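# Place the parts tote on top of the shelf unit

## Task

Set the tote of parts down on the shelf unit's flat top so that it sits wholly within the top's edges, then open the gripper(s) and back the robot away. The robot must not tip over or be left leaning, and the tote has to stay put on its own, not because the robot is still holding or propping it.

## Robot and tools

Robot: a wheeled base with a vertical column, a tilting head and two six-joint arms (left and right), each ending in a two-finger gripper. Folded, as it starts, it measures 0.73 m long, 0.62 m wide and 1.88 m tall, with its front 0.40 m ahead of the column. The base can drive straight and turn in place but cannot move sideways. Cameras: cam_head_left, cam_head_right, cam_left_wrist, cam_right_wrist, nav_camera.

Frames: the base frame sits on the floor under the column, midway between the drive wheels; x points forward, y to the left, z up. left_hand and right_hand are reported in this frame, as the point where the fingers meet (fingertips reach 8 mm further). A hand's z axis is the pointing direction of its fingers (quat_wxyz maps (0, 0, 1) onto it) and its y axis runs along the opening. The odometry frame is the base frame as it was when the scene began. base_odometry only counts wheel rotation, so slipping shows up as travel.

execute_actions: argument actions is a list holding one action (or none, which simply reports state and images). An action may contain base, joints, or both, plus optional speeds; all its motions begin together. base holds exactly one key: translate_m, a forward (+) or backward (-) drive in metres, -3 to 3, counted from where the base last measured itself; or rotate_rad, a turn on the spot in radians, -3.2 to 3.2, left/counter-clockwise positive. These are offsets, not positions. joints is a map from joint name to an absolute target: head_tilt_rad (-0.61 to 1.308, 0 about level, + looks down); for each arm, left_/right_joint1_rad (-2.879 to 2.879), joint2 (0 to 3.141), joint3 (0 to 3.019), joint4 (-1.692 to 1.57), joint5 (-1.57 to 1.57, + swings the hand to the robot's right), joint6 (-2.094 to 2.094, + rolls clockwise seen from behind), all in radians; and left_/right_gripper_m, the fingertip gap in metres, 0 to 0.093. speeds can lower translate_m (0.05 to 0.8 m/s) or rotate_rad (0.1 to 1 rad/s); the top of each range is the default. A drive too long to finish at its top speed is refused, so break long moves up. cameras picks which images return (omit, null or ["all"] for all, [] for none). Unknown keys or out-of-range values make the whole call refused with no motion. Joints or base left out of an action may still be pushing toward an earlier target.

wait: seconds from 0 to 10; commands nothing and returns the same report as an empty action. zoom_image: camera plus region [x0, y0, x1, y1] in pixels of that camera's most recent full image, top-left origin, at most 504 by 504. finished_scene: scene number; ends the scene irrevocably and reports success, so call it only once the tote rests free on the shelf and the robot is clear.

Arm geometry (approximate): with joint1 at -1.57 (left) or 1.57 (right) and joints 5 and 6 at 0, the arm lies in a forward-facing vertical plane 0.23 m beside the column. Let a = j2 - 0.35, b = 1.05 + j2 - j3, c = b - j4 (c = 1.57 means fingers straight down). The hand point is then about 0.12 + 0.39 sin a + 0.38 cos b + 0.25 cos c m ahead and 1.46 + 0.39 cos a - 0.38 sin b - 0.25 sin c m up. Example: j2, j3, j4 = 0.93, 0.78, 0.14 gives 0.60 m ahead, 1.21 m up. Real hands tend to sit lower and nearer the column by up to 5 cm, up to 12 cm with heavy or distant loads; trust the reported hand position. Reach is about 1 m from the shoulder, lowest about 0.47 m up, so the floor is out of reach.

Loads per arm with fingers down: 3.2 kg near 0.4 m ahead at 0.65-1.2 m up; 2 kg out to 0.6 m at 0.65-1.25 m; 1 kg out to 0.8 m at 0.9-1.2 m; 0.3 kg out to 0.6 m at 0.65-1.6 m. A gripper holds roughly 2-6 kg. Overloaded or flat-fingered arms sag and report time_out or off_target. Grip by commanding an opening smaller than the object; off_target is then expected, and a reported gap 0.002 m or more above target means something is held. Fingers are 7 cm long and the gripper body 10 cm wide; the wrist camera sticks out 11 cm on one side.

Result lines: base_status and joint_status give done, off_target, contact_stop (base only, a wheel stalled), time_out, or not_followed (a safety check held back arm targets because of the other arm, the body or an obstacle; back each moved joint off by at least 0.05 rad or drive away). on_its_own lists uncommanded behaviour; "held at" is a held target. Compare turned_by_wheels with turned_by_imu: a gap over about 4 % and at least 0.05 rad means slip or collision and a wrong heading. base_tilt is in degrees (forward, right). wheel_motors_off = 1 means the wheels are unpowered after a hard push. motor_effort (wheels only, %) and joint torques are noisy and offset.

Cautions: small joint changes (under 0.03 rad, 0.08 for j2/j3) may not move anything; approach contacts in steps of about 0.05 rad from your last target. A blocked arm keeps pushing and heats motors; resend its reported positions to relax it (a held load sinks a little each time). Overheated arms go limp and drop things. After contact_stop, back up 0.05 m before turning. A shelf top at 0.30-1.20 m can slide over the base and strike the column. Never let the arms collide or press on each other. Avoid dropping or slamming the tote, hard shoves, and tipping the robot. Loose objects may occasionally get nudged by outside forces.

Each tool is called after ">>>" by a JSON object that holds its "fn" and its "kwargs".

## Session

>>> {"fn": "execute_actions", "kwargs": {"actions": []}}

Scene clock: 0.00 s.
Joint torques (N m, as the arm reports them, + toward a larger angle): no reading
base_odometry: x=+0.000 y=+0.000 heading=+0.000 (m, m, rad; odometry frame)
turned_by_wheels: +0.000 (rad since the last result)
turned_by_imu: +0.000 (rad since the last result)
base_tilt: forward=+0.4 right=-0.5 (deg)
base_status: not commanded
joint_positions: head_tilt_rad=+0.860 left_joint1_rad=-1.561 left_joint2_rad=+0.900 left_joint3_rad=+0.423 left_joint4_rad=-0.942 left_joint5_rad=+0.011 left_joint6_rad=+0.001 left_gripper_m=+0.094 right_joint1_rad=+1.572 right_joint2_rad=+0.915 right_joint3_rad=+0.393 right_joint4_rad=-0.925 right_joint5_rad=+0.016 right_joint6_rad=+0.065 right_gripper_m=+0.095
joint_status: not commanded
wheel_motors_off: 0
motor_effort: left_wheel=+4 right_wheel=+1 (%)
left_hand: x=+0.1524 y=+0.2246 z=+1.2483 quat_wxyz=(+0.433, +0.006, -0.902, +0.003) (m; base frame)
right_hand: x=+0.1360 y=-0.2280 z=+1.2502 quat_wxyz=(+0.445, -0.025, -0.895, +0.021) (m; base frame)
pictures: cam_head_left, cam_head_right, cam_left_wrist, cam_right_wrist, nav_camera
Images, in order (width x height): cam_head_left 896x504, cam_head_right 896x504, cam_left_wrist 616x616, cam_right_wrist 616x616, nav_camera 896x504.

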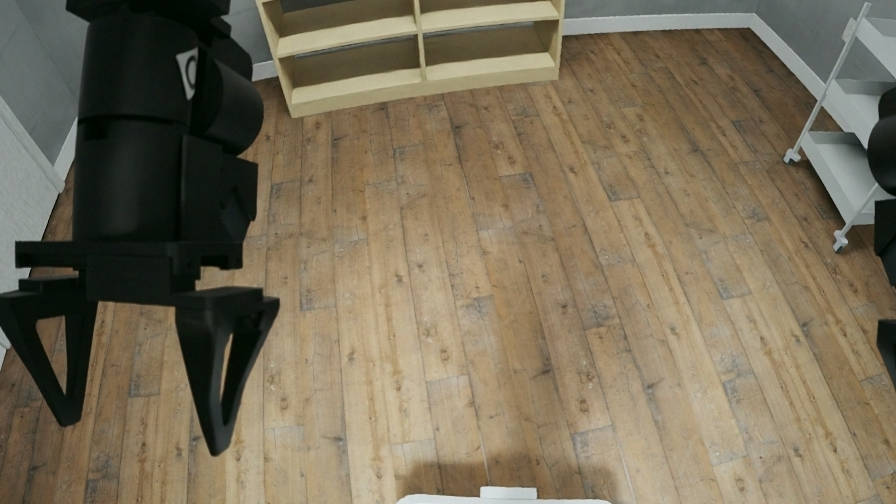

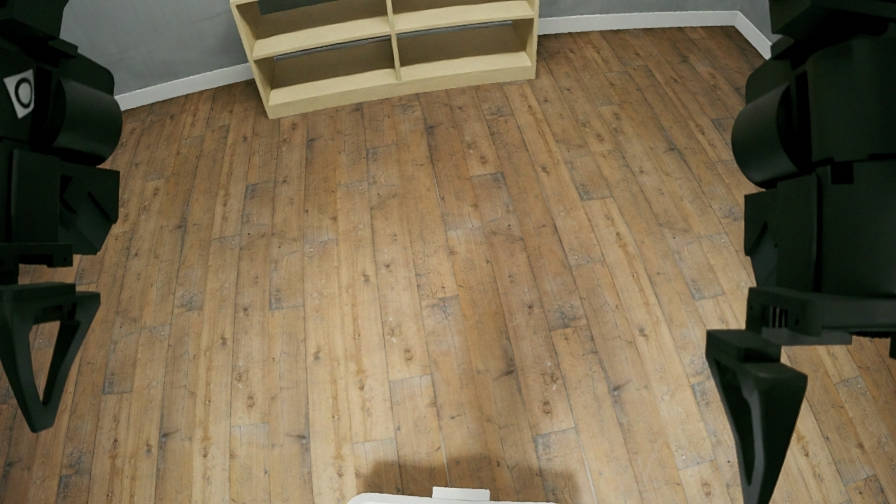

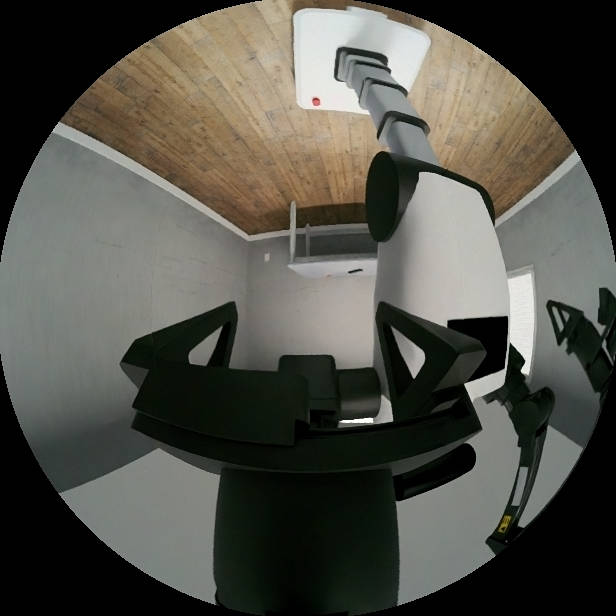

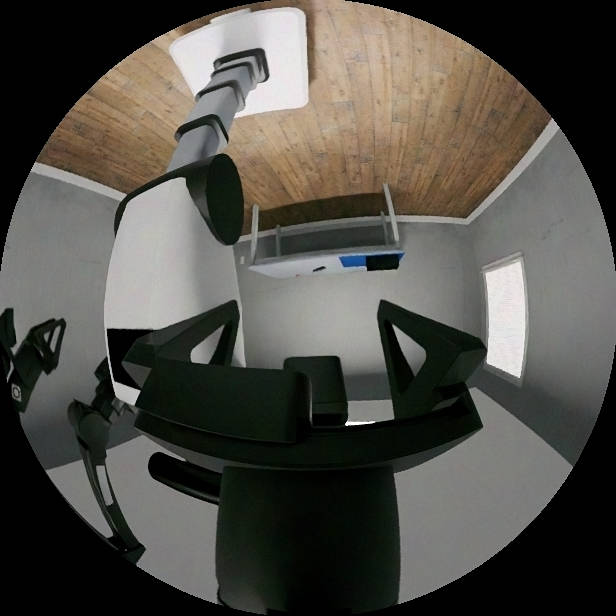

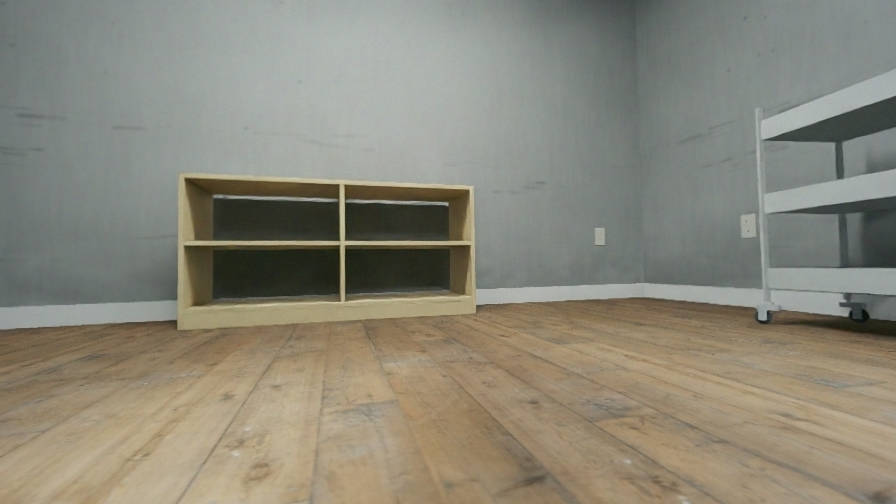

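>>> {"fn": "execute_actions", "kwargs": {"actions": [{"base":{"rotate_rad":-2.37},"joints":{"left_joint2_rad":1.48,"left_joint3_rad":0.82,"left_joint4_rad":0.14,"left_joint1_rad":-1.66,"right_joint2_rad":1.48,"right_joint3_rad":0.82,"right_joint4_rad":0.14,"right_joint1_rad":1.66,"left_joint5_rad":-0.07,"right_joint5_rad":0.05,"left_joint6_rad":-0.06,"right_joint6_rad":0.05,"head_tilt_rad":0.6}}], "cameras": ["nav_camera","cam_head_left"]}}

Scene clock: 12.27 s.
Joint torques (N m, as the arm reports them, + toward a larger angle): left_arm=[ -0.85 -13.88  -1.02   1.08  -0.2   -0.04] | right_arm=[  0.11 -14.34  -1.42   0.28   0.05  -0.09]
base_odometry: x=+0.000 y=+0.000 heading=-2.369 (m, m, rad; odometry frame)
turned_by_wheels: -2.369 (rad since the last result)
turned_by_imu: -2.341 (rad since the last result)
base_tilt: forward=+0.4 right=-0.4 (deg)
base_status: done
joint_positions: head_tilt_rad=+0.617 left_joint1_rad=-1.660 left_joint2_rad=+1.488 left_joint3_rad=+0.825 left_joint4_rad=+0.129 left_joint5_rad=-0.068 left_joint6_rad=-0.051 left_gripper_m=+0.094 right_joint1_rad=+1.662 right_joint2_rad=+1.483 right_joint3_rad=+0.830 right_joint4_rad=+0.137 right_joint5_rad=+0.047 right_joint6_rad=+0.054 right_gripper_m=+0.095
joint_status: all done
wheel_motors_off: 0
motor_effort: left_wheel=+2(67) right_wheel=-7(48) (%)
left_hand: x=+0.4173 y=+0.1857 z=+0.9936 quat_wxyz=(+0.005, +0.003, -1.000, +0.004) (m; base frame)
right_hand: x=+0.4249 y=-0.1811 z=+0.9951 quat_wxyz=(-0.004, -0.005, -1.000, -0.016) (m; base frame)
pictures: cam_head_left, nav_camera
Images, in order (width x height): cam_head_left 896x504, nav_camera 896x504.

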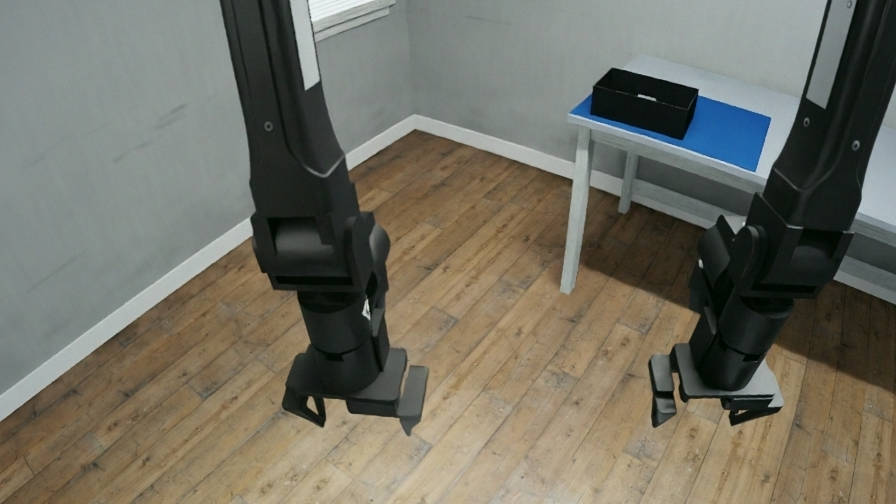

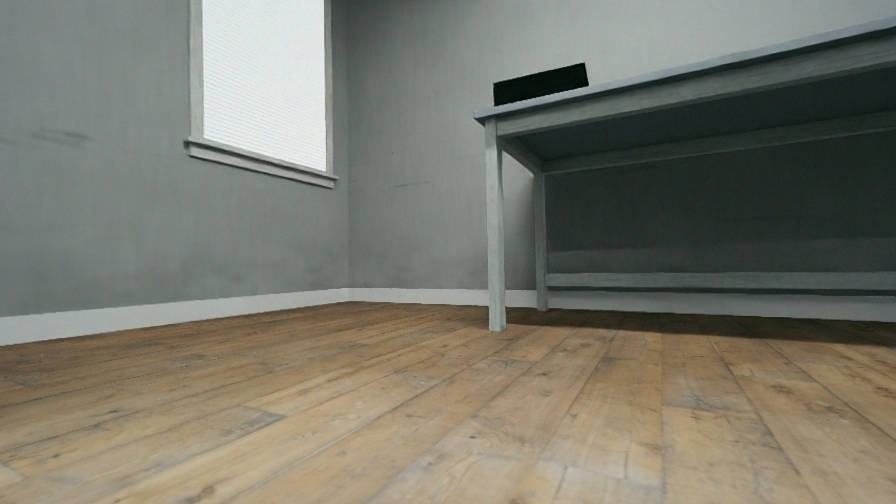

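>>> {"fn": "execute_actions", "kwargs": {"actions": [{"base":{"translate_m":1.04}}], "cameras": []}}

>>> {"fn": "execute_actions", "kwargs": {"actions": [{"base":{"rotate_rad":-0.54},"joints":{"head_tilt_rad":0.9}}]}}

Scene clock: 21.00 s.
Joint torques (N m, as the arm reports them, + toward a larger angle): left_arm=[ -0.79 -13.71  -0.88   1.04  -0.2   -0.03] | right_arm=[  0.02 -14.49  -0.77   0.3    0.05  -0.09]
base_odometry: x=-0.745 y=-0.726 heading=-2.369 (m, m, rad; odometry frame)
turned_by_wheels: +0.000 (rad since the last result)
turned_by_imu: -0.007 (rad since the last result)
base_tilt: forward=+0.4 right=-0.5 (deg)
base_status: done
joint_positions: head_tilt_rad=+0.617 left_joint1_rad=-1.660 left_joint2_rad=+1.486 left_joint3_rad=+0.823 left_joint4_rad=+0.129 left_joint5_rad=-0.068 left_joint6_rad=-0.051 left_gripper_m=+0.094 right_joint1_rad=+1.662 right_joint2_rad=+1.483 right_joint3_rad=+0.823 right_joint4_rad=+0.137 right_joint5_rad=+0.047 right_joint6_rad=+0.054 right_gripper_m=+0.095
joint_status: not commanded
wheel_motors_off: 0
motor_effort: left_wheel=+0(67) right_wheel=+0(55) (%)
left_hand: x=+0.4168 y=+0.1857 z=+0.9942 quat_wxyz=(+0.005, +0.003, -1.000, +0.004) (m; base frame)
right_hand: x=+0.4204 y=-0.1814 z=+0.9954 quat_wxyz=(-0.001, -0.004, -1.000, -0.016) (m; base frame)
pictures: none
No camera images: the call's "cameras" was empty. Leave "cameras" out to get every camera's image.

Scene clock: 23.07 s.
Joint torques (N m, as the arm reports them, + toward a larger angle): left_arm=[ -0.77 -13.59  -0.91   1.07  -0.19  -0.03] | right_arm=[ -0.02 -13.59  -0.93   0.27   0.05  -0.09]
base_odometry: x=-0.745 y=-0.726 heading=-2.908 (m, m, rad; odometry frame)
turned_by_wheels: -0.539 (rad since the last result)
turned_by_imu: -0.530 (rad since the last result)
base_tilt: forward=+0.4 right=-0.3 (deg)
base_status: done
joint_positions: head_tilt_rad=+0.901 left_joint1_rad=-1.660 left_joint2_rad=+1.486 left_joint3_rad=+0.823 left_joint4_rad=+0.129 left_joint5_rad=-0.068 left_joint6_rad=-0.051 left_gripper_m=+0.094 right_joint1_rad=+1.662 right_joint2_rad=+1.483 right_joint3_rad=+0.823 right_joint4_rad=+0.137 right_joint5_rad=+0.048 right_joint6_rad=+0.054 right_gripper_m=+0.095
joint_status: all done
wheel_motors_off: 0
motor_effort: left_wheel=+7(57) right_wheel=-6(54) (%)
left_hand: x=+0.4168 y=+0.1855 z=+0.9942 quat_wxyz=(+0.005, +0.003, -1.000, +0.004) (m; base frame)
right_hand: x=+0.4204 y=-0.1819 z=+0.9954 quat_wxyz=(-0.001, -0.005, -1.000, -0.016) (m; base frame)
pictures: cam_head_left, cam_head_right, cam_left_wrist, cam_right_wrist, nav_camera
Images, in order (width x height): cam_head_left 896x504, cam_head_right 896x504, cam_left_wrist 616x616, cam_right_wrist 616x616, nav_camera 896x504.

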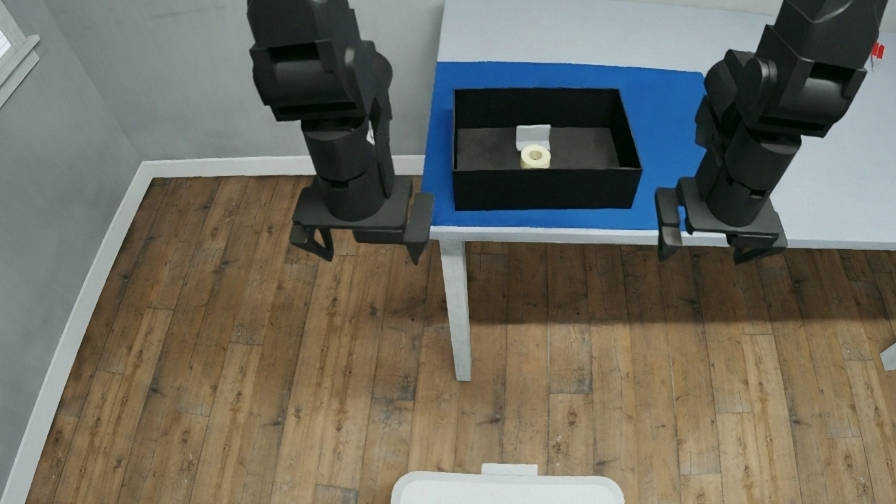

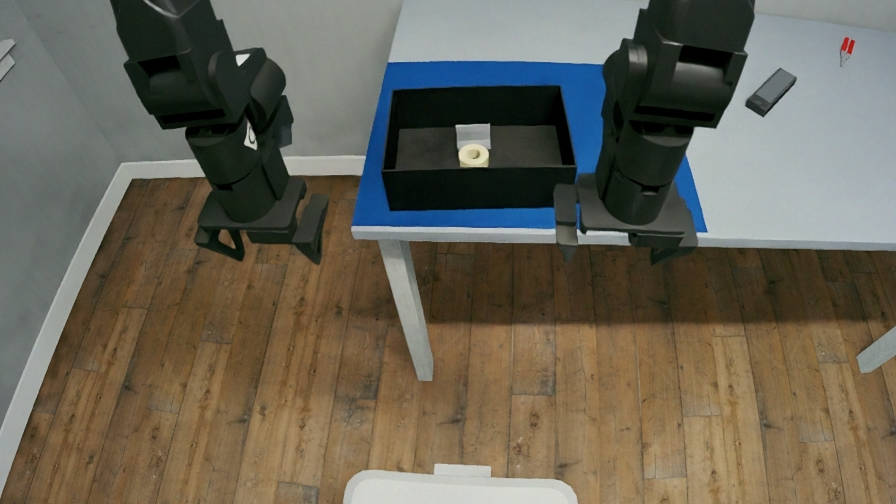

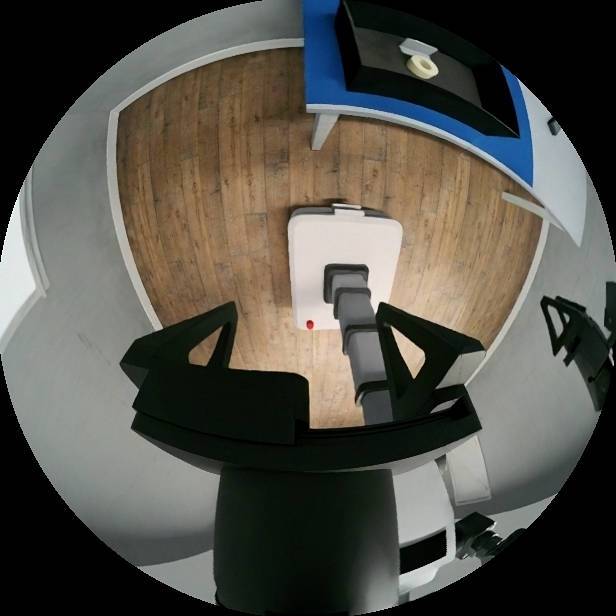

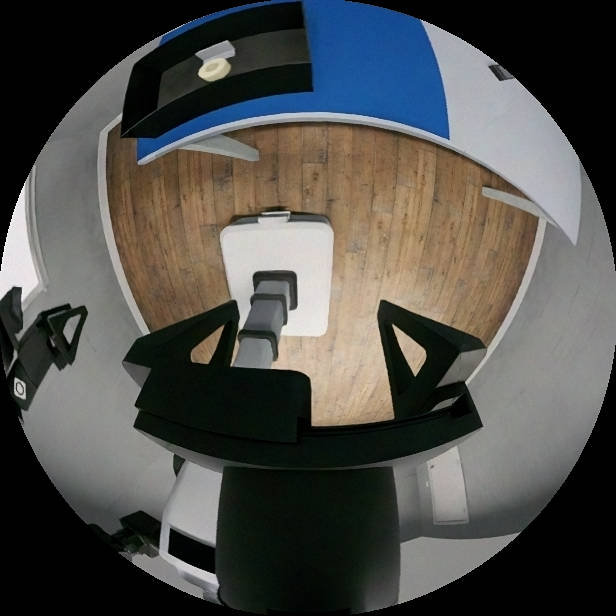

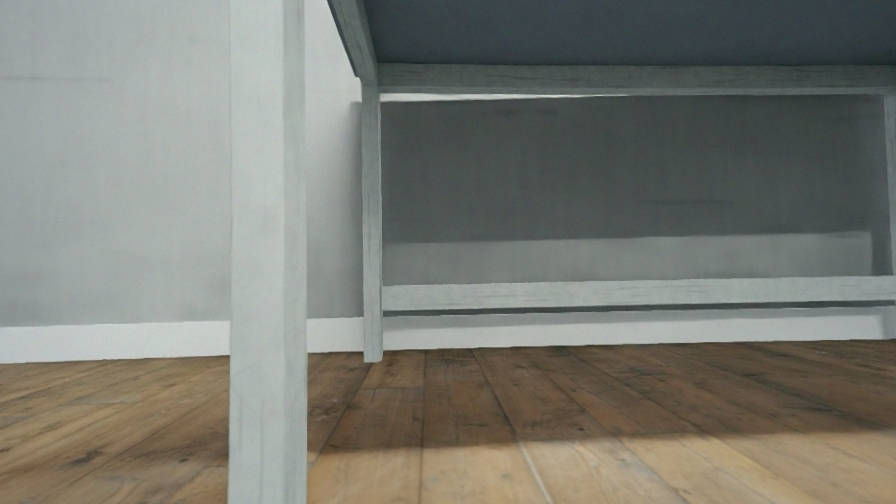

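>>> {"fn": "execute_actions", "kwargs": {"actions": [{"base":{"rotate_rad":-0.035},"joints":{"left_joint2_rad":1.8,"left_joint3_rad":1.65,"left_joint4_rad":-0.37,"right_joint2_rad":1.8,"right_joint3_rad":1.65,"right_joint4_rad":-0.37,"left_joint1_rad":-1.68,"right_joint1_rad":1.675}}], "cameras": []}}

>>> {"fn": "execute_actions", "kwargs": {"actions": [{"base":{"translate_m":0.13}}], "cameras": ["cam_head_left","cam_left_wrist","cam_right_wrist"]}}

Scene clock: 29.63 s.
Joint torques (N m, as the arm reports them, + toward a larger angle): left_arm=[ -1.75 -18.66   2.9    0.13  -0.18  -0.03] | right_arm=[  1.22 -19.5    3.22   0.04   0.03  -0.09]
base_odometry: x=-0.745 y=-0.726 heading=-2.942 (m, m, rad; odometry frame)
turned_by_wheels: -0.034 (rad since the last result)
turned_by_imu: -0.034 (rad since the last result)
base_tilt: forward=+0.4 right=-0.5 (deg)
base_status: done
joint_positions: head_tilt_rad=+0.901 left_joint1_rad=-1.680 left_joint2_rad=+1.782 left_joint3_rad=+1.655 left_joint4_rad=-0.357 left_joint5_rad=-0.068 left_joint6_rad=-0.051 left_gripper_m=+0.094 right_joint1_rad=+1.673 right_joint2_rad=+1.782 right_joint3_rad=+1.653 right_joint4_rad=-0.364 right_joint5_rad=+0.048 right_joint6_rad=+0.054 right_gripper_m=+0.095
joint_status: all done
wheel_motors_off: 0
motor_effort: left_wheel=+6(33) right_wheel=-9(30) (%)
left_hand: x=+0.6607 y=+0.1531 z=+0.9130 quat_wxyz=(-0.020, +0.000, -1.000, +0.014) (m; base frame)
right_hand: x=+0.6575 y=-0.1558 z=+0.9122 quat_wxyz=(-0.015, -0.003, -1.000, -0.021) (m; base frame)
pictures: none
No camera images: the call's "cameras" was empty. Leave "cameras" out to get every camera's image.

Scene clock: 31.43 s.
Joint torques (N m, as the arm reports them, + toward a larger angle): left_arm=[ -1.66 -19.05   3.21   0.11  -0.18  -0.04] | right_arm=[  1.61 -19.52   3.35   0.03   0.03  -0.09]
base_odometry: x=-0.872 y=-0.752 heading=-2.943 (m, m, rad; odometry frame)
turned_by_wheels: -0.001 (rad since the last result)
turned_by_imu: -0.002 (rad since the last result)
base_tilt: forward=+0.4 right=-0.4 (deg)
base_status: done
joint_positions: head_tilt_rad=+0.902 left_joint1_rad=-1.680 left_joint2_rad=+1.788 left_joint3_rad=+1.650 left_joint4_rad=-0.357 left_joint5_rad=-0.068 left_joint6_rad=-0.051 left_gripper_m=+0.094 right_joint1_rad=+1.674 right_joint2_rad=+1.787 right_joint3_rad=+1.648 right_joint4_rad=-0.366 right_joint5_rad=+0.048 right_joint6_rad=+0.054 right_gripper_m=+0.095
joint_status: not commanded
wheel_motors_off: 0
motor_effort: left_wheel=+1(65) right_wheel=+1(52) (%)
left_hand: x=+0.6547 y=+0.1531 z=+0.9094 quat_wxyz=(-0.015, -0.001, -1.000, +0.014) (m; base frame)
right_hand: x=+0.6513 y=-0.1549 z=+0.9089 quat_wxyz=(-0.009, -0.002, -1.000, -0.021) (m; base frame)
pictures: cam_head_left, cam_left_wrist, cam_right_wrist
Images, in order (width x height): cam_head_left 896x504, cam_left_wrist 616x616, cam_right_wrist 616x616.

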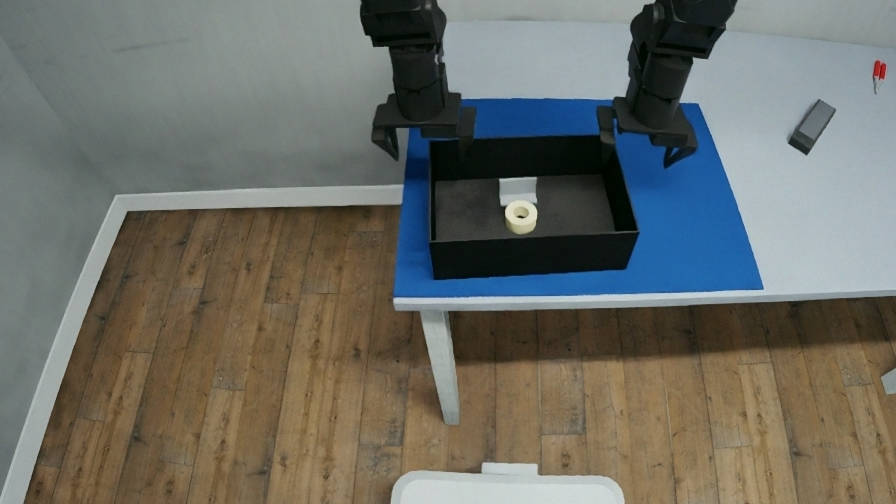

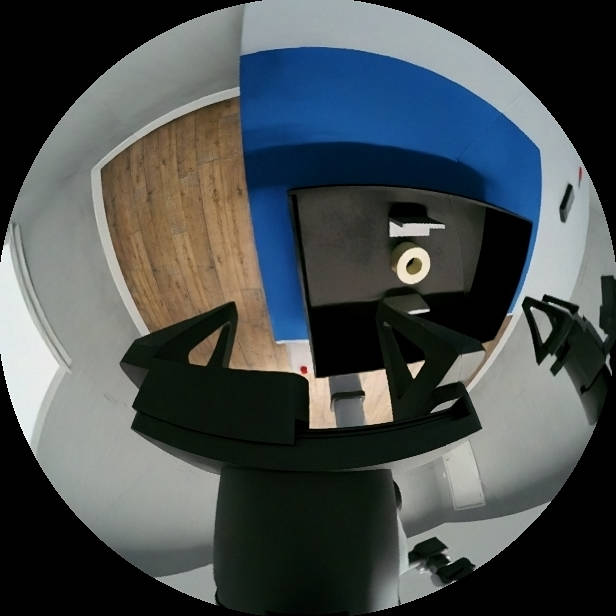

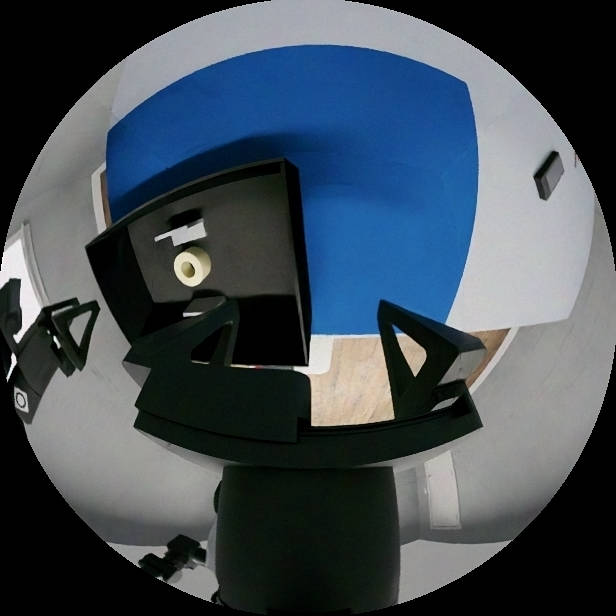

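>>> {"fn": "execute_actions", "kwargs": {"actions": [{"joints":{"left_joint2_rad":2.02,"left_joint3_rad":1.85,"left_joint4_rad":-0.35,"right_joint2_rad":2.02,"right_joint3_rad":1.85,"right_joint4_rad":-0.35,"left_joint1_rad":-1.66,"right_joint1_rad":1.68,"left_joint6_rad":-0.17,"right_joint6_rad":-0.07}}], "cameras": ["cam_left_wrist","cam_right_wrist"]}}

>>> {"fn": "execute_actions", "kwargs": {"actions": [{"joints":{"left_gripper_m":0,"right_gripper_m":0}}], "cameras": []}}

>>> {"fn": "execute_actions", "kwargs": {"actions": [{"joints":{"left_joint2_rad":1.82,"left_joint3_rad":1.65,"right_joint2_rad":1.82,"right_joint3_rad":1.65,"left_joint1_rad":-1.67,"right_joint1_rad":1.69}}], "cameras": ["cam_head_left"]}}

Scene clock: 41.37 s.
Joint torques (N m, as the arm reports them, + toward a larger angle): left_arm=[ -1.35 -20.7    3.62   0.88  -0.19  -0.06] | right_arm=[  1.8  -21.79   3.46   0.18   0.02  -0.11]
base_odometry: x=-0.872 y=-0.752 heading=-2.943 (m, m, rad; odometry frame)
turned_by_wheels: +0.000 (rad since the last result)
turned_by_imu: -0.001 (rad since the last result)
base_tilt: forward=+0.5 right=-0.5 (deg)
base_status: not commanded
joint_positions: head_tilt_rad=+0.902 left_joint1_rad=-1.665 left_joint2_rad=+2.035 left_joint3_rad=+1.838 left_joint4_rad=-0.357 left_joint5_rad=-0.068 left_joint6_rad=-0.159 left_gripper_m=+0.094 right_joint1_rad=+1.674 right_joint2_rad=+2.033 right_joint3_rad=+1.838 right_joint4_rad=-0.351 right_joint5_rad=+0.048 right_joint6_rad=-0.064 right_gripper_m=+0.095
joint_status: all done
wheel_motors_off: 0
motor_effort: left_wheel=+1(3) right_wheel=+0(2) (%)
left_hand: x=+0.6194 y=+0.1574 z=+0.8060 quat_wxyz=(+0.015, +0.055, -0.998, +0.005) (m; base frame)
right_hand: x=+0.6220 y=-0.1473 z=+0.8075 quat_wxyz=(+0.010, +0.058, -0.998, -0.021) (m; base frame)
pictures: cam_left_wrist, cam_right_wrist
Images, in order (width x height): cam_left_wrist 616x616, cam_right_wrist 616x616.

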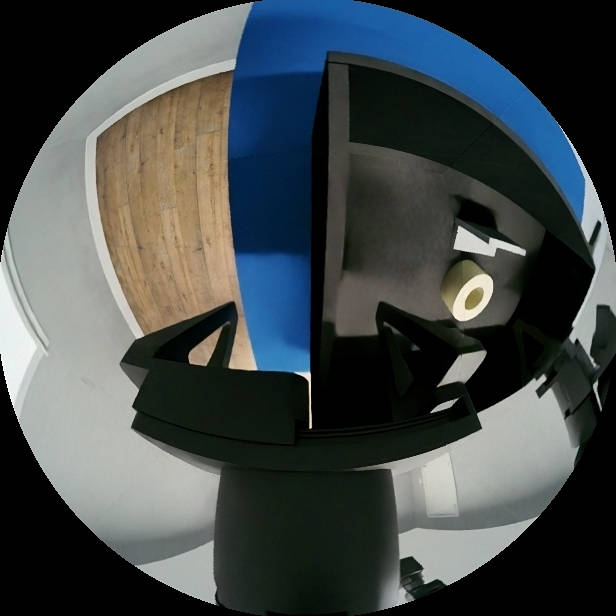

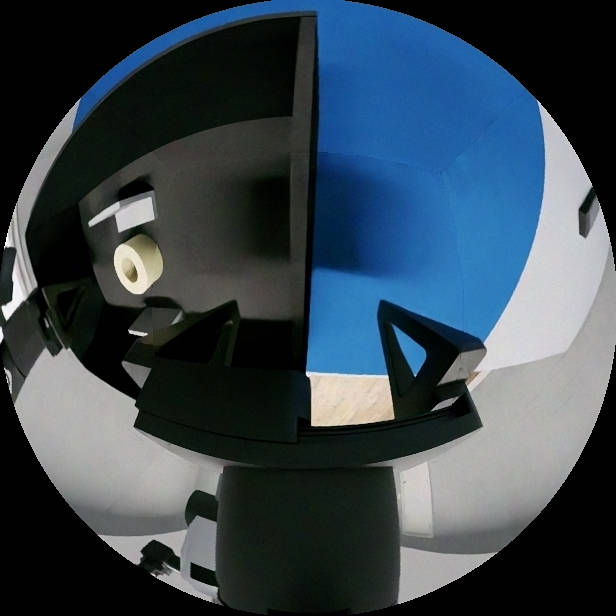

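Scene clock: 42.17 s.
Joint torques (N m, as the arm reports them, + toward a larger angle): left_arm=[ -1.02 -20.61   3.61   0.87  -0.14   0.07] | right_arm=[  1.61 -21.58   3.57   0.1   -0.63  -0.33]
base_odometry: x=-0.872 y=-0.752 heading=-2.943 (m, m, rad; odometry frame)
turned_by_wheels: +0.000 (rad since the last result)
turned_by_imu: +0.000 (rad since the last result)
base_tilt: forward=+0.4 right=-0.4 (deg)
base_status: not commanded
joint_positions: head_tilt_rad=+0.902 left_joint1_rad=-1.671 left_joint2_rad=+2.035 left_joint3_rad=+1.838 left_joint4_rad=-0.357 left_joint5_rad=-0.069 left_joint6_rad=-0.171 left_gripper_m=+0.002 right_joint1_rad=+1.680 right_joint2_rad=+2.033 right_joint3_rad=+1.838 right_joint4_rad=-0.349 right_joint5_rad=+0.067 right_joint6_rad=-0.038 right_gripper_m=+0.003
joint_status: all done
wheel_motors_off: 0
motor_effort: left_wheel=+1(1) right_wheel=+1(1) (%)
left_hand: x=+0.6192 y=+0.1528 z=+0.8064 quat_wxyz=(+0.015, +0.059, -0.998, +0.007) (m; base frame)
right_hand: x=+0.6224 y=-0.1459 z=+0.8077 quat_wxyz=(+0.009, +0.047, -0.999, -0.013) (m; base frame)
pictures: none
No camera images: the call's "cameras" was empty. Leave "cameras" out to get every camera's image.

Scene clock: 43.23 s.
Joint torques (N m, as the arm reports them, + toward a larger angle): left_arm=[ -0.77 -20.09   3.46   0.89  -0.09   0.15] | right_arm=[  1.44 -20.96   3.17   0.04  -0.57  -0.33]
base_odometry: x=-0.872 y=-0.752 heading=-2.943 (m, m, rad; odometry frame)
turned_by_wheels: +0.000 (rad since the last result)
turned_by_imu: +0.000 (rad since the last result)
base_tilt: forward=+0.4 right=-0.4 (deg)
base_status: not commanded
joint_positions: head_tilt_rad=+0.902 left_joint1_rad=-1.680 left_joint2_rad=+1.826 left_joint3_rad=+1.642 left_joint4_rad=-0.357 left_joint5_rad=-0.071 left_joint6_rad=-0.178 left_gripper_m=+0.002 right_joint1_rad=+1.689 right_joint2_rad=+1.829 right_joint3_rad=+1.647 right_joint4_rad=-0.347 right_joint5_rad=+0.066 right_joint6_rad=-0.033 right_gripper_m=+0.003
joint_status: all done
wheel_motors_off: 0
motor_effort: left_wheel=-1(1) right_wheel=+1(1) (%)
left_hand: x=+0.6283 y=+0.1530 z=+0.8886 quat_wxyz=(+0.009, +0.061, -0.998, +0.011) (m; base frame)
right_hand: x=+0.6320 y=-0.1460 z=+0.8883 quat_wxyz=(+0.001, +0.046, -0.999, -0.018) (m; base frame)
pictures: cam_head_left
Images, in order (width x height): cam_head_left 896x504.

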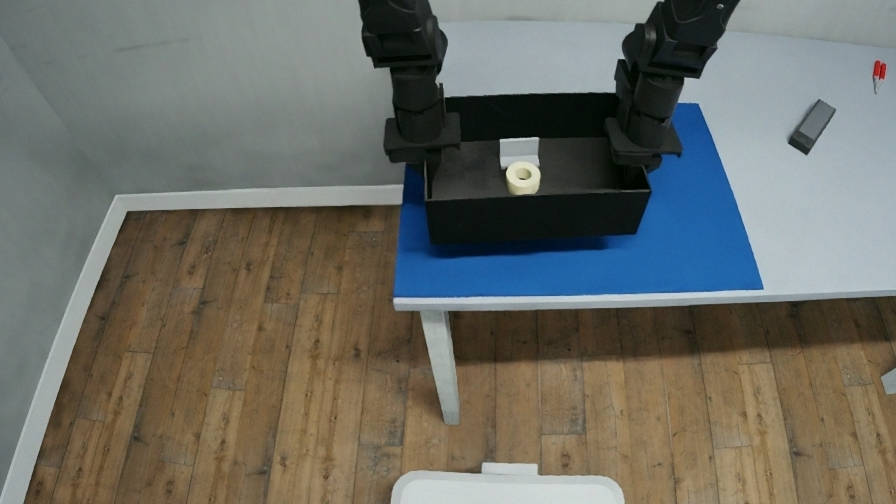

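>>> {"fn": "execute_actions", "kwargs": {"actions": [{"base":{"translate_m":-0.15}}], "cameras": []}}

>>> {"fn": "execute_actions", "kwargs": {"actions": [{"base":{"rotate_rad":-2.9}}], "cameras": []}}

>>> {"fn": "execute_actions", "kwargs": {"actions": [{"base":{"translate_m":2.0}}], "cameras": []}}

>>> {"fn": "execute_actions", "kwargs": {"actions": [{"base":{"rotate_rad":-0.31},"joints":{"head_tilt_rad":0.7}}], "cameras": ["cam_head_left","nav_camera","cam_right_wrist"]}}

Scene clock: 52.60 s.
Joint torques (N m, as the arm reports them, + toward a larger angle): left_arm=[ -0.85 -20.2    3.73   0.85  -0.06   0.14] | right_arm=[  1.61 -21.74   3.39   0.04  -0.59  -0.36]
base_odometry: x=-0.725 y=-0.722 heading=-2.942 (m, m, rad; odometry frame)
turned_by_wheels: +0.000 (rad since the last result)
turned_by_imu: +0.000 (rad since the last result)
base_tilt: forward=+0.4 right=-0.5 (deg)
base_status: done
joint_positions: head_tilt_rad=+0.902 left_joint1_rad=-1.680 left_joint2_rad=+1.830 left_joint3_rad=+1.637 left_joint4_rad=-0.357 left_joint5_rad=-0.071 left_joint6_rad=-0.178 left_gripper_m=+0.002 right_joint1_rad=+1.689 right_joint2_rad=+1.832 right_joint3_rad=+1.641 right_joint4_rad=-0.347 right_joint5_rad=+0.066 right_joint6_rad=-0.034 right_gripper_m=+0.003
joint_status: not commanded
wheel_motors_off: 0
motor_effort: left_wheel=+0(57) right_wheel=-7(69) (%)
left_hand: x=+0.6231 y=+0.1531 z=+0.8859 quat_wxyz=(+0.013, +0.061, -0.998, +0.010) (m; base frame)
right_hand: x=+0.6265 y=-0.1458 z=+0.8858 quat_wxyz=(+0.006, +0.047, -0.999, -0.018) (m; base frame)
pictures: none
No camera images: the call's "cameras" was empty. Leave "cameras" out to get every camera's image.

Scene clock: 57.17 s.
Joint torques (N m, as the arm reports them, + toward a larger angle): left_arm=[ -0.78 -20.36   3.71   0.87   0.04   0.16] | right_arm=[  1.85 -21.44   3.4   -0.01  -0.65  -0.35]
base_odometry: x=-0.725 y=-0.722 heading=+0.443 (m, m, rad; odometry frame)
turned_by_wheels: -2.899 (rad since the last result)
turned_by_imu: -2.867 (rad since the last result)
base_tilt: forward=+0.3 right=-0.4 (deg)
base_status: done
joint_positions: head_tilt_rad=+0.902 left_joint1_rad=-1.683 left_joint2_rad=+1.830 left_joint3_rad=+1.637 left_joint4_rad=-0.357 left_joint5_rad=-0.074 left_joint6_rad=-0.180 left_gripper_m=+0.002 right_joint1_rad=+1.687 right_joint2_rad=+1.832 right_joint3_rad=+1.641 right_joint4_rad=-0.346 right_joint5_rad=+0.067 right_joint6_rad=-0.036 right_gripper_m=+0.003
joint_status: not commanded
wheel_motors_off: 0
motor_effort: left_wheel=+5(49) right_wheel=-5(29) (%)
left_hand: x=+0.6230 y=+0.1512 z=+0.8861 quat_wxyz=(+0.013, +0.061, -0.998, +0.010) (m; base frame)
right_hand: x=+0.6268 y=-0.1472 z=+0.8857 quat_wxyz=(+0.005, +0.048, -0.999, -0.017) (m; base frame)
pictures: none
No camera images: the call's "cameras" was empty. Leave "cameras" out to get every camera's image.

Scene clock: 61.80 s.
Joint torques (N m, as the arm reports them, + toward a larger angle): left_arm=[ -0.81 -20.29   3.57   0.88   0.05   0.16] | right_arm=[  1.79 -21.2    3.25   0.07  -0.64  -0.36]
base_odometry: x=+1.082 y=+0.135 heading=+0.443 (m, m, rad; odometry frame)
turned_by_wheels: +0.000 (rad since the last result)
turned_by_imu: -0.011 (rad since the last result)
base_tilt: forward=+0.4 right=-0.5 (deg)
base_status: done
joint_positions: head_tilt_rad=+0.902 left_joint1_rad=-1.683 left_joint2_rad=+1.831 left_joint3_rad=+1.639 left_joint4_rad=-0.357 left_joint5_rad=-0.074 left_joint6_rad=-0.180 left_gripper_m=+0.002 right_joint1_rad=+1.687 right_joint2_rad=+1.832 right_joint3_rad=+1.643 right_joint4_rad=-0.347 right_joint5_rad=+0.067 right_joint6_rad=-0.036 right_gripper_m=+0.003
joint_status: not commanded
wheel_motors_off: 0
motor_effort: left_wheel=-1(69) right_wheel=+1(53) (%)
left_hand: x=+0.6235 y=+0.1512 z=+0.8859 quat_wxyz=(+0.013, +0.061, -0.998, +0.010) (m; base frame)
right_hand: x=+0.6276 y=-0.1471 z=+0.8858 quat_wxyz=(+0.005, +0.047, -0.999, -0.017) (m; base frame)
pictures: none
No camera images: the call's "cameras" was empty. Leave "cameras" out to get every camera's image.

Scene clock: 63.63 s.
Joint torques (N m, as the arm reports them, + toward a larger angle): left_arm=[ -0.62 -20.39   3.62   0.89   0.07   0.18] | right_arm=[  2.03 -21.43   3.29   0.01  -0.64  -0.33]
base_odometry: x=+1.082 y=+0.135 heading=+0.135 (m, m, rad; odometry frame)
turned_by_wheels: -0.308 (rad since the last result)
turned_by_imu: -0.302 (rad since the last result)
base_tilt: forward=+0.4 right=-0.4 (deg)
base_status: done
joint_positions: head_tilt_rad=+0.717 left_joint1_rad=-1.684 left_joint2_rad=+1.831 left_joint3_rad=+1.639 left_joint4_rad=-0.357 left_joint5_rad=-0.074 left_joint6_rad=-0.181 left_gripper_m=+0.002 right_joint1_rad=+1.686 right_joint2_rad=+1.832 right_joint3_rad=+1.643 right_joint4_rad=-0.347 right_joint5_rad=+0.067 right_joint6_rad=-0.037 right_gripper_m=+0.003
joint_status: all done
wheel_motors_off: 0
motor_effort: left_wheel=+5(57) right_wheel=-4(55) (%)
left_hand: x=+0.6234 y=+0.1501 z=+0.8860 quat_wxyz=(+0.013, +0.061, -0.998, +0.011) (m; base frame)
right_hand: x=+0.6277 y=-0.1486 z=+0.8856 quat_wxyz=(+0.005, +0.048, -0.999, -0.016) (m; base frame)
pictures: cam_head_left, cam_right_wrist, nav_camera
Images, in order (width x height): cam_head_left 896x504, cam_right_wrist 616x616, nav_camera 896x504.

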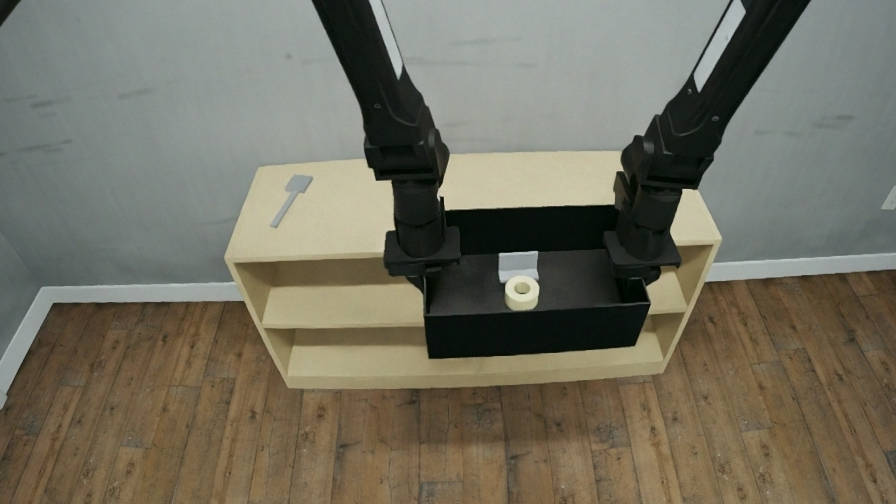

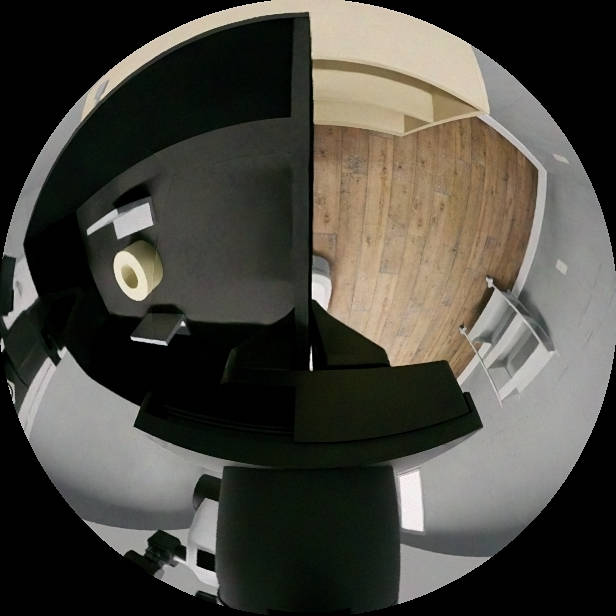

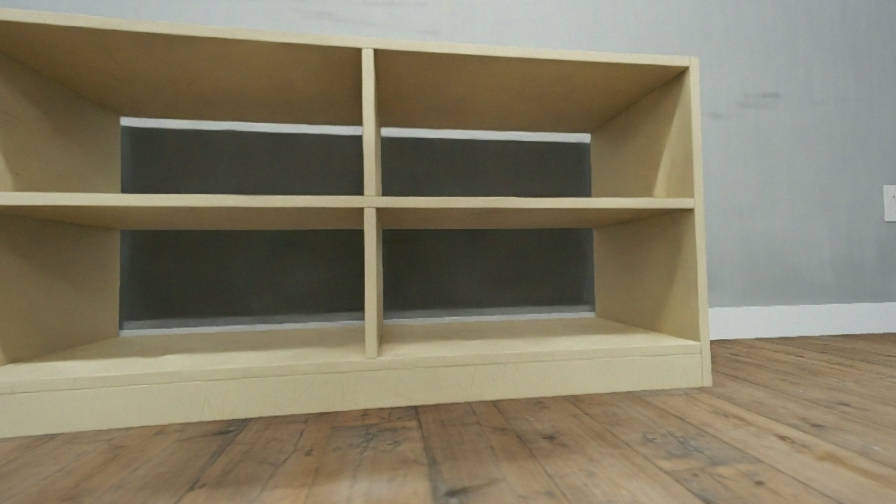

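>>> {"fn": "execute_actions", "kwargs": {"actions": [{"base":{"translate_m":0.54},"joints":{"head_tilt_rad":0.9,"left_joint2_rad":2.3,"left_joint3_rad":2.22,"left_joint4_rad":-0.44,"right_joint2_rad":2.3,"right_joint3_rad":2.22,"right_joint4_rad":-0.44,"left_joint1_rad":-1.666,"right_joint1_rad":1.666}}], "cameras": []}}

>>> {"fn": "execute_actions", "kwargs": {"actions": [{"joints":{"left_joint2_rad":2.47,"left_joint3_rad":2.46,"left_joint4_rad":-0.5,"right_joint2_rad":2.47,"right_joint3_rad":2.46,"right_joint4_rad":-0.5,"left_joint1_rad":-1.662,"right_joint1_rad":1.662}}], "cameras": ["cam_head_left","cam_right_wrist"]}}

Scene clock: 72.97 s.
Joint torques (N m, as the arm reports them, + toward a larger angle): left_arm=[ -1.79 -19.53   4.25   0.6    0.01   0.15] | right_arm=[  1.73 -20.47   3.8    0.02  -0.56  -0.21]
base_odometry: x=+1.617 y=+0.207 heading=+0.135 (m, m, rad; odometry frame)
turned_by_wheels: +0.000 (rad since the last result)
turned_by_imu: -0.004 (rad since the last result)
base_tilt: forward=+0.4 right=-0.4 (deg)
base_status: done
joint_positions: head_tilt_rad=+0.901 left_joint1_rad=-1.669 left_joint2_rad=+2.301 left_joint3_rad=+2.210 left_joint4_rad=-0.440 left_joint5_rad=-0.073 left_joint6_rad=-0.179 left_gripper_m=+0.002 right_joint1_rad=+1.664 right_joint2_rad=+2.300 right_joint3_rad=+2.217 right_joint4_rad=-0.436 right_joint5_rad=+0.065 right_joint6_rad=-0.051 right_gripper_m=+0.003
joint_status: all done
wheel_motors_off: 0
motor_effort: left_wheel=-3(68) right_wheel=-1(56) (%)
left_hand: x=+0.6370 y=+0.1467 z=+0.7227 quat_wxyz=(+0.004, +0.065, -0.998, +0.006) (m; base frame)
right_hand: x=+0.6426 y=-0.1509 z=+0.7236 quat_wxyz=(-0.003, +0.049, -0.999, -0.008) (m; base frame)
pictures: none
No camera images: the call's "cameras" was empty. Leave "cameras" out to get every camera's image.

Scene clock: 74.13 s.
Joint torques (N m, as the arm reports them, + toward a larger angle): left_arm=[ -1.81 -20.58   5.94   0.21   0.01   0.14] | right_arm=[  1.73 -21.98   5.49  -0.05  -0.5   -0.19]
base_odometry: x=+1.617 y=+0.207 heading=+0.135 (m, m, rad; odometry frame)
turned_by_wheels: +0.000 (rad since the last result)
turned_by_imu: +0.000 (rad since the last result)
base_tilt: forward=+0.4 right=-0.4 (deg)
base_status: not commanded
joint_positions: head_tilt_rad=+0.901 left_joint1_rad=-1.666 left_joint2_rad=+2.499 left_joint3_rad=+2.427 left_joint4_rad=-0.494 left_joint5_rad=-0.073 left_joint6_rad=-0.178 left_gripper_m=+0.002 right_joint1_rad=+1.660 right_joint2_rad=+2.497 right_joint3_rad=+2.434 right_joint4_rad=-0.494 right_joint5_rad=+0.064 right_joint6_rad=-0.051 right_gripper_m=+0.003
joint_status: all done
wheel_motors_off: 0
motor_effort: left_wheel=-1(2) right_wheel=+0(1) (%)
left_hand: x=+0.5999 y=+0.1467 z=+0.6586 quat_wxyz=(+0.020, +0.064, -0.998, +0.002) (m; base frame)
right_hand: x=+0.6053 y=-0.1510 z=+0.6600 quat_wxyz=(+0.016, +0.049, -0.999, -0.007) (m; base frame)
pictures: cam_head_left, cam_right_wrist
Images, in order (width x height): cam_head_left 896x504, cam_right_wrist 616x616.

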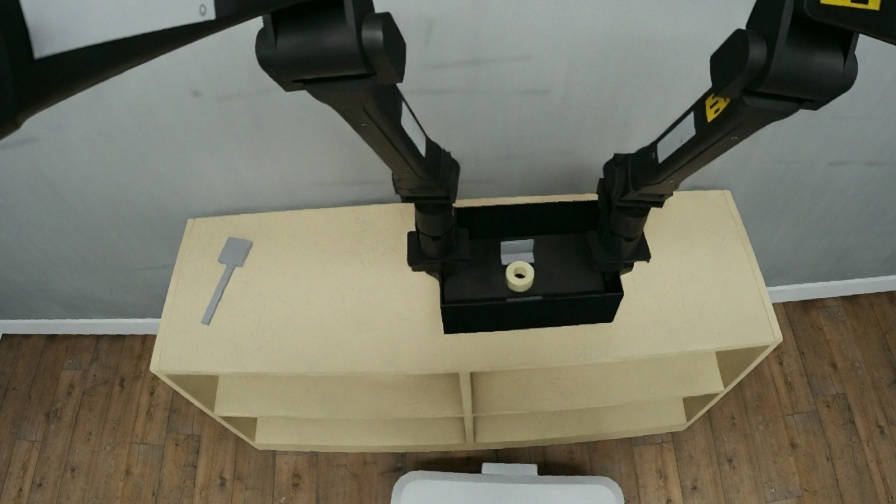

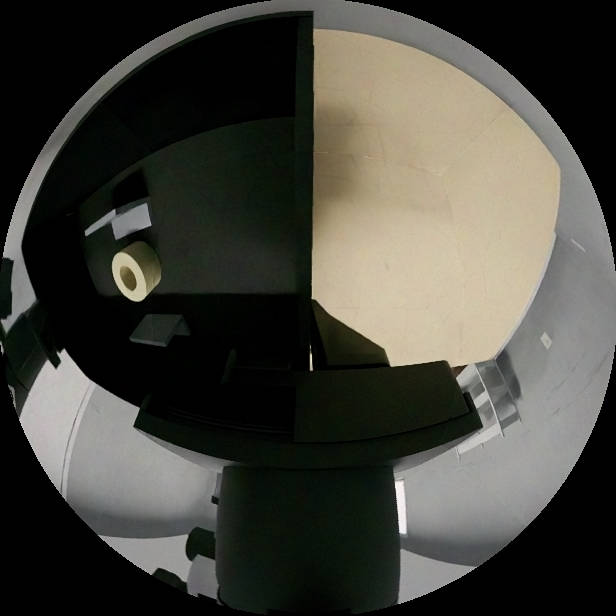

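Within ~5 mm; release.

>>> {"fn": "execute_actions", "kwargs": {"actions": [{"joints":{"left_gripper_m":0.06,"right_gripper_m":0.06}}], "cameras": []}}

>>> {"fn": "execute_actions", "kwargs": {"actions": [{"joints":{"left_joint2_rad":2.0,"left_joint3_rad":1.85,"left_joint4_rad":-0.37,"right_joint2_rad":2.0,"right_joint3_rad":1.85,"right_joint4_rad":-0.37}}], "cameras": []}}

>>> {"fn": "execute_actions", "kwargs": {"actions": [{"base":{"translate_m":-0.4}}], "cameras": ["cam_head_left"]}}

Scene clock: 82.27 s.
Joint torques (N m, as the arm reports them, + toward a larger angle): left_arm=[ -1.93 -19.79   5.71   0.3   -0.01   0.15] | right_arm=[  1.62 -20.59   5.5   -0.12  -0.17  -0.12]
base_odometry: x=+1.617 y=+0.207 heading=+0.135 (m, m, rad; odometry frame)
turned_by_wheels: +0.000 (rad since the last result)
turned_by_imu: -0.001 (rad since the last result)
base_tilt: forward=+0.4 right=-0.4 (deg)
base_status: not commanded
joint_positions: head_tilt_rad=+0.901 left_joint1_rad=-1.666 left_joint2_rad=+2.487 left_joint3_rad=+2.433 left_joint4_rad=-0.494 left_joint5_rad=-0.073 left_joint6_rad=-0.178 left_gripper_m=+0.060 right_joint1_rad=+1.661 right_joint2_rad=+2.487 right_joint3_rad=+2.434 right_joint4_rad=-0.494 right_joint5_rad=+0.054 right_joint6_rad=-0.062 right_gripper_m=+0.060
joint_status: all done
wheel_motors_off: 0
motor_effort: left_wheel=+2(1) right_wheel=+0(1) (%)
left_hand: x=+0.6133 y=+0.1466 z=+0.6655 quat_wxyz=(+0.011, +0.065, -0.998, +0.003) (m; base frame)
right_hand: x=+0.6137 y=-0.1489 z=+0.6653 quat_wxyz=(+0.011, +0.054, -0.998, -0.012) (m; base frame)
pictures: none
No camera images: the call's "cameras" was empty. Leave "cameras" out to get every camera's image.

Scene clock: 84.00 s.
Joint torques (N m, as the arm reports them, + toward a larger angle): left_arm=[ -1.42 -20.09   3.22   0.88   0.     0.15] | right_arm=[  1.37 -21.39   3.43   0.19  -0.17  -0.11]
base_odometry: x=+1.617 y=+0.207 heading=+0.135 (m, m, rad; odometry frame)
turned_by_wheels: +0.000 (rad since the last result)
turned_by_imu: +0.000 (rad since the last result)
base_tilt: forward=+0.4 right=-0.4 (deg)
base_status: not commanded
joint_positions: head_tilt_rad=+0.901 left_joint1_rad=-1.666 left_joint2_rad=+2.003 left_joint3_rad=+1.848 left_joint4_rad=-0.377 left_joint5_rad=-0.073 left_joint6_rad=-0.178 left_gripper_m=+0.060 right_joint1_rad=+1.661 right_joint2_rad=+2.002 right_joint3_rad=+1.843 right_joint4_rad=-0.369 right_joint5_rad=+0.054 right_joint6_rad=-0.063 right_gripper_m=+0.060
joint_status: all done
wheel_motors_off: 0
motor_effort: left_wheel=-2(1) right_wheel=+0(0) (%)
left_hand: x=+0.6413 y=+0.1583 z=+0.8236 quat_wxyz=(+0.004, +0.065, -0.998, +0.004) (m; base frame)
right_hand: x=+0.6411 y=-0.1599 z=+0.8230 quat_wxyz=(+0.001, +0.054, -0.998, -0.012) (m; base frame)
pictures: none
No camera images: the call's "cameras" was empty. Leave "cameras" out to get every camera's image.

Scene clock: 86.40 s.
Joint torques (N m, as the arm reports them, + toward a larger angle): left_arm=[ -1.41 -20.12   3.3    0.92   0.     0.14] | right_arm=[  1.42 -20.92   3.8    0.11  -0.15  -0.11]
base_odometry: x=+1.221 y=+0.153 heading=+0.136 (m, m, rad; odometry frame)
turned_by_wheels: +0.001 (rad since the last result)
turned_by_imu: +0.003 (rad since the last result)
base_tilt: forward=+0.4 right=-0.3 (deg)
base_status: done
joint_positions: head_tilt_rad=+0.902 left_joint1_rad=-1.665 left_joint2_rad=+2.002 left_joint3_rad=+1.846 left_joint4_rad=-0.377 left_joint5_rad=-0.073 left_joint6_rad=-0.178 left_gripper_m=+0.060 right_joint1_rad=+1.661 right_joint2_rad=+2.001 right_joint3_rad=+1.842 right_joint4_rad=-0.369 right_joint5_rad=+0.053 right_joint6_rad=-0.063 right_gripper_m=+0.060
joint_status: not commanded
wheel_motors_off: 0
motor_effort: left_wheel=-2(51) right_wheel=-2(33) (%)
left_hand: x=+0.6411 y=+0.1586 z=+0.8240 quat_wxyz=(+0.004, +0.065, -0.998, +0.004) (m; base frame)
right_hand: x=+0.6409 y=-0.1596 z=+0.8234 quat_wxyz=(+0.001, +0.054, -0.998, -0.012) (m; base frame)
pictures: cam_head_left
Images, in order (width x height): cam_head_left 896x504.

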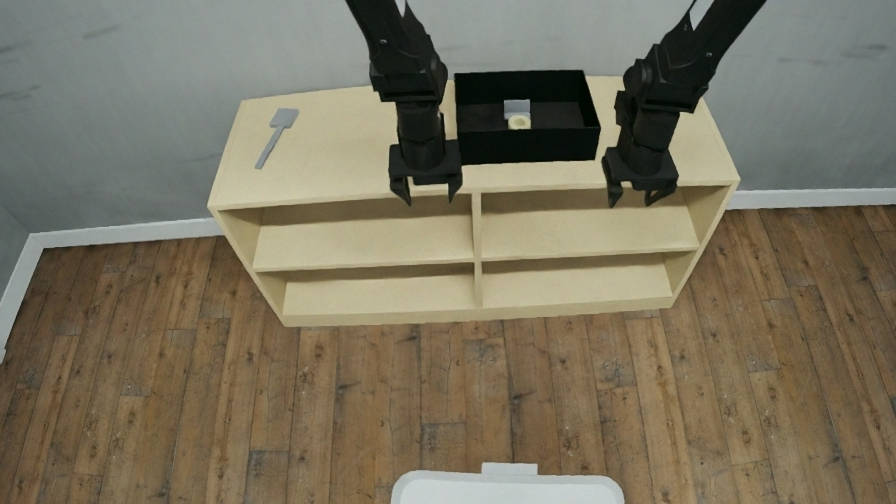

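>>> {"fn": "finished_scene", "kwargs": {"scene": 2}}

The scene is finished: the task was done.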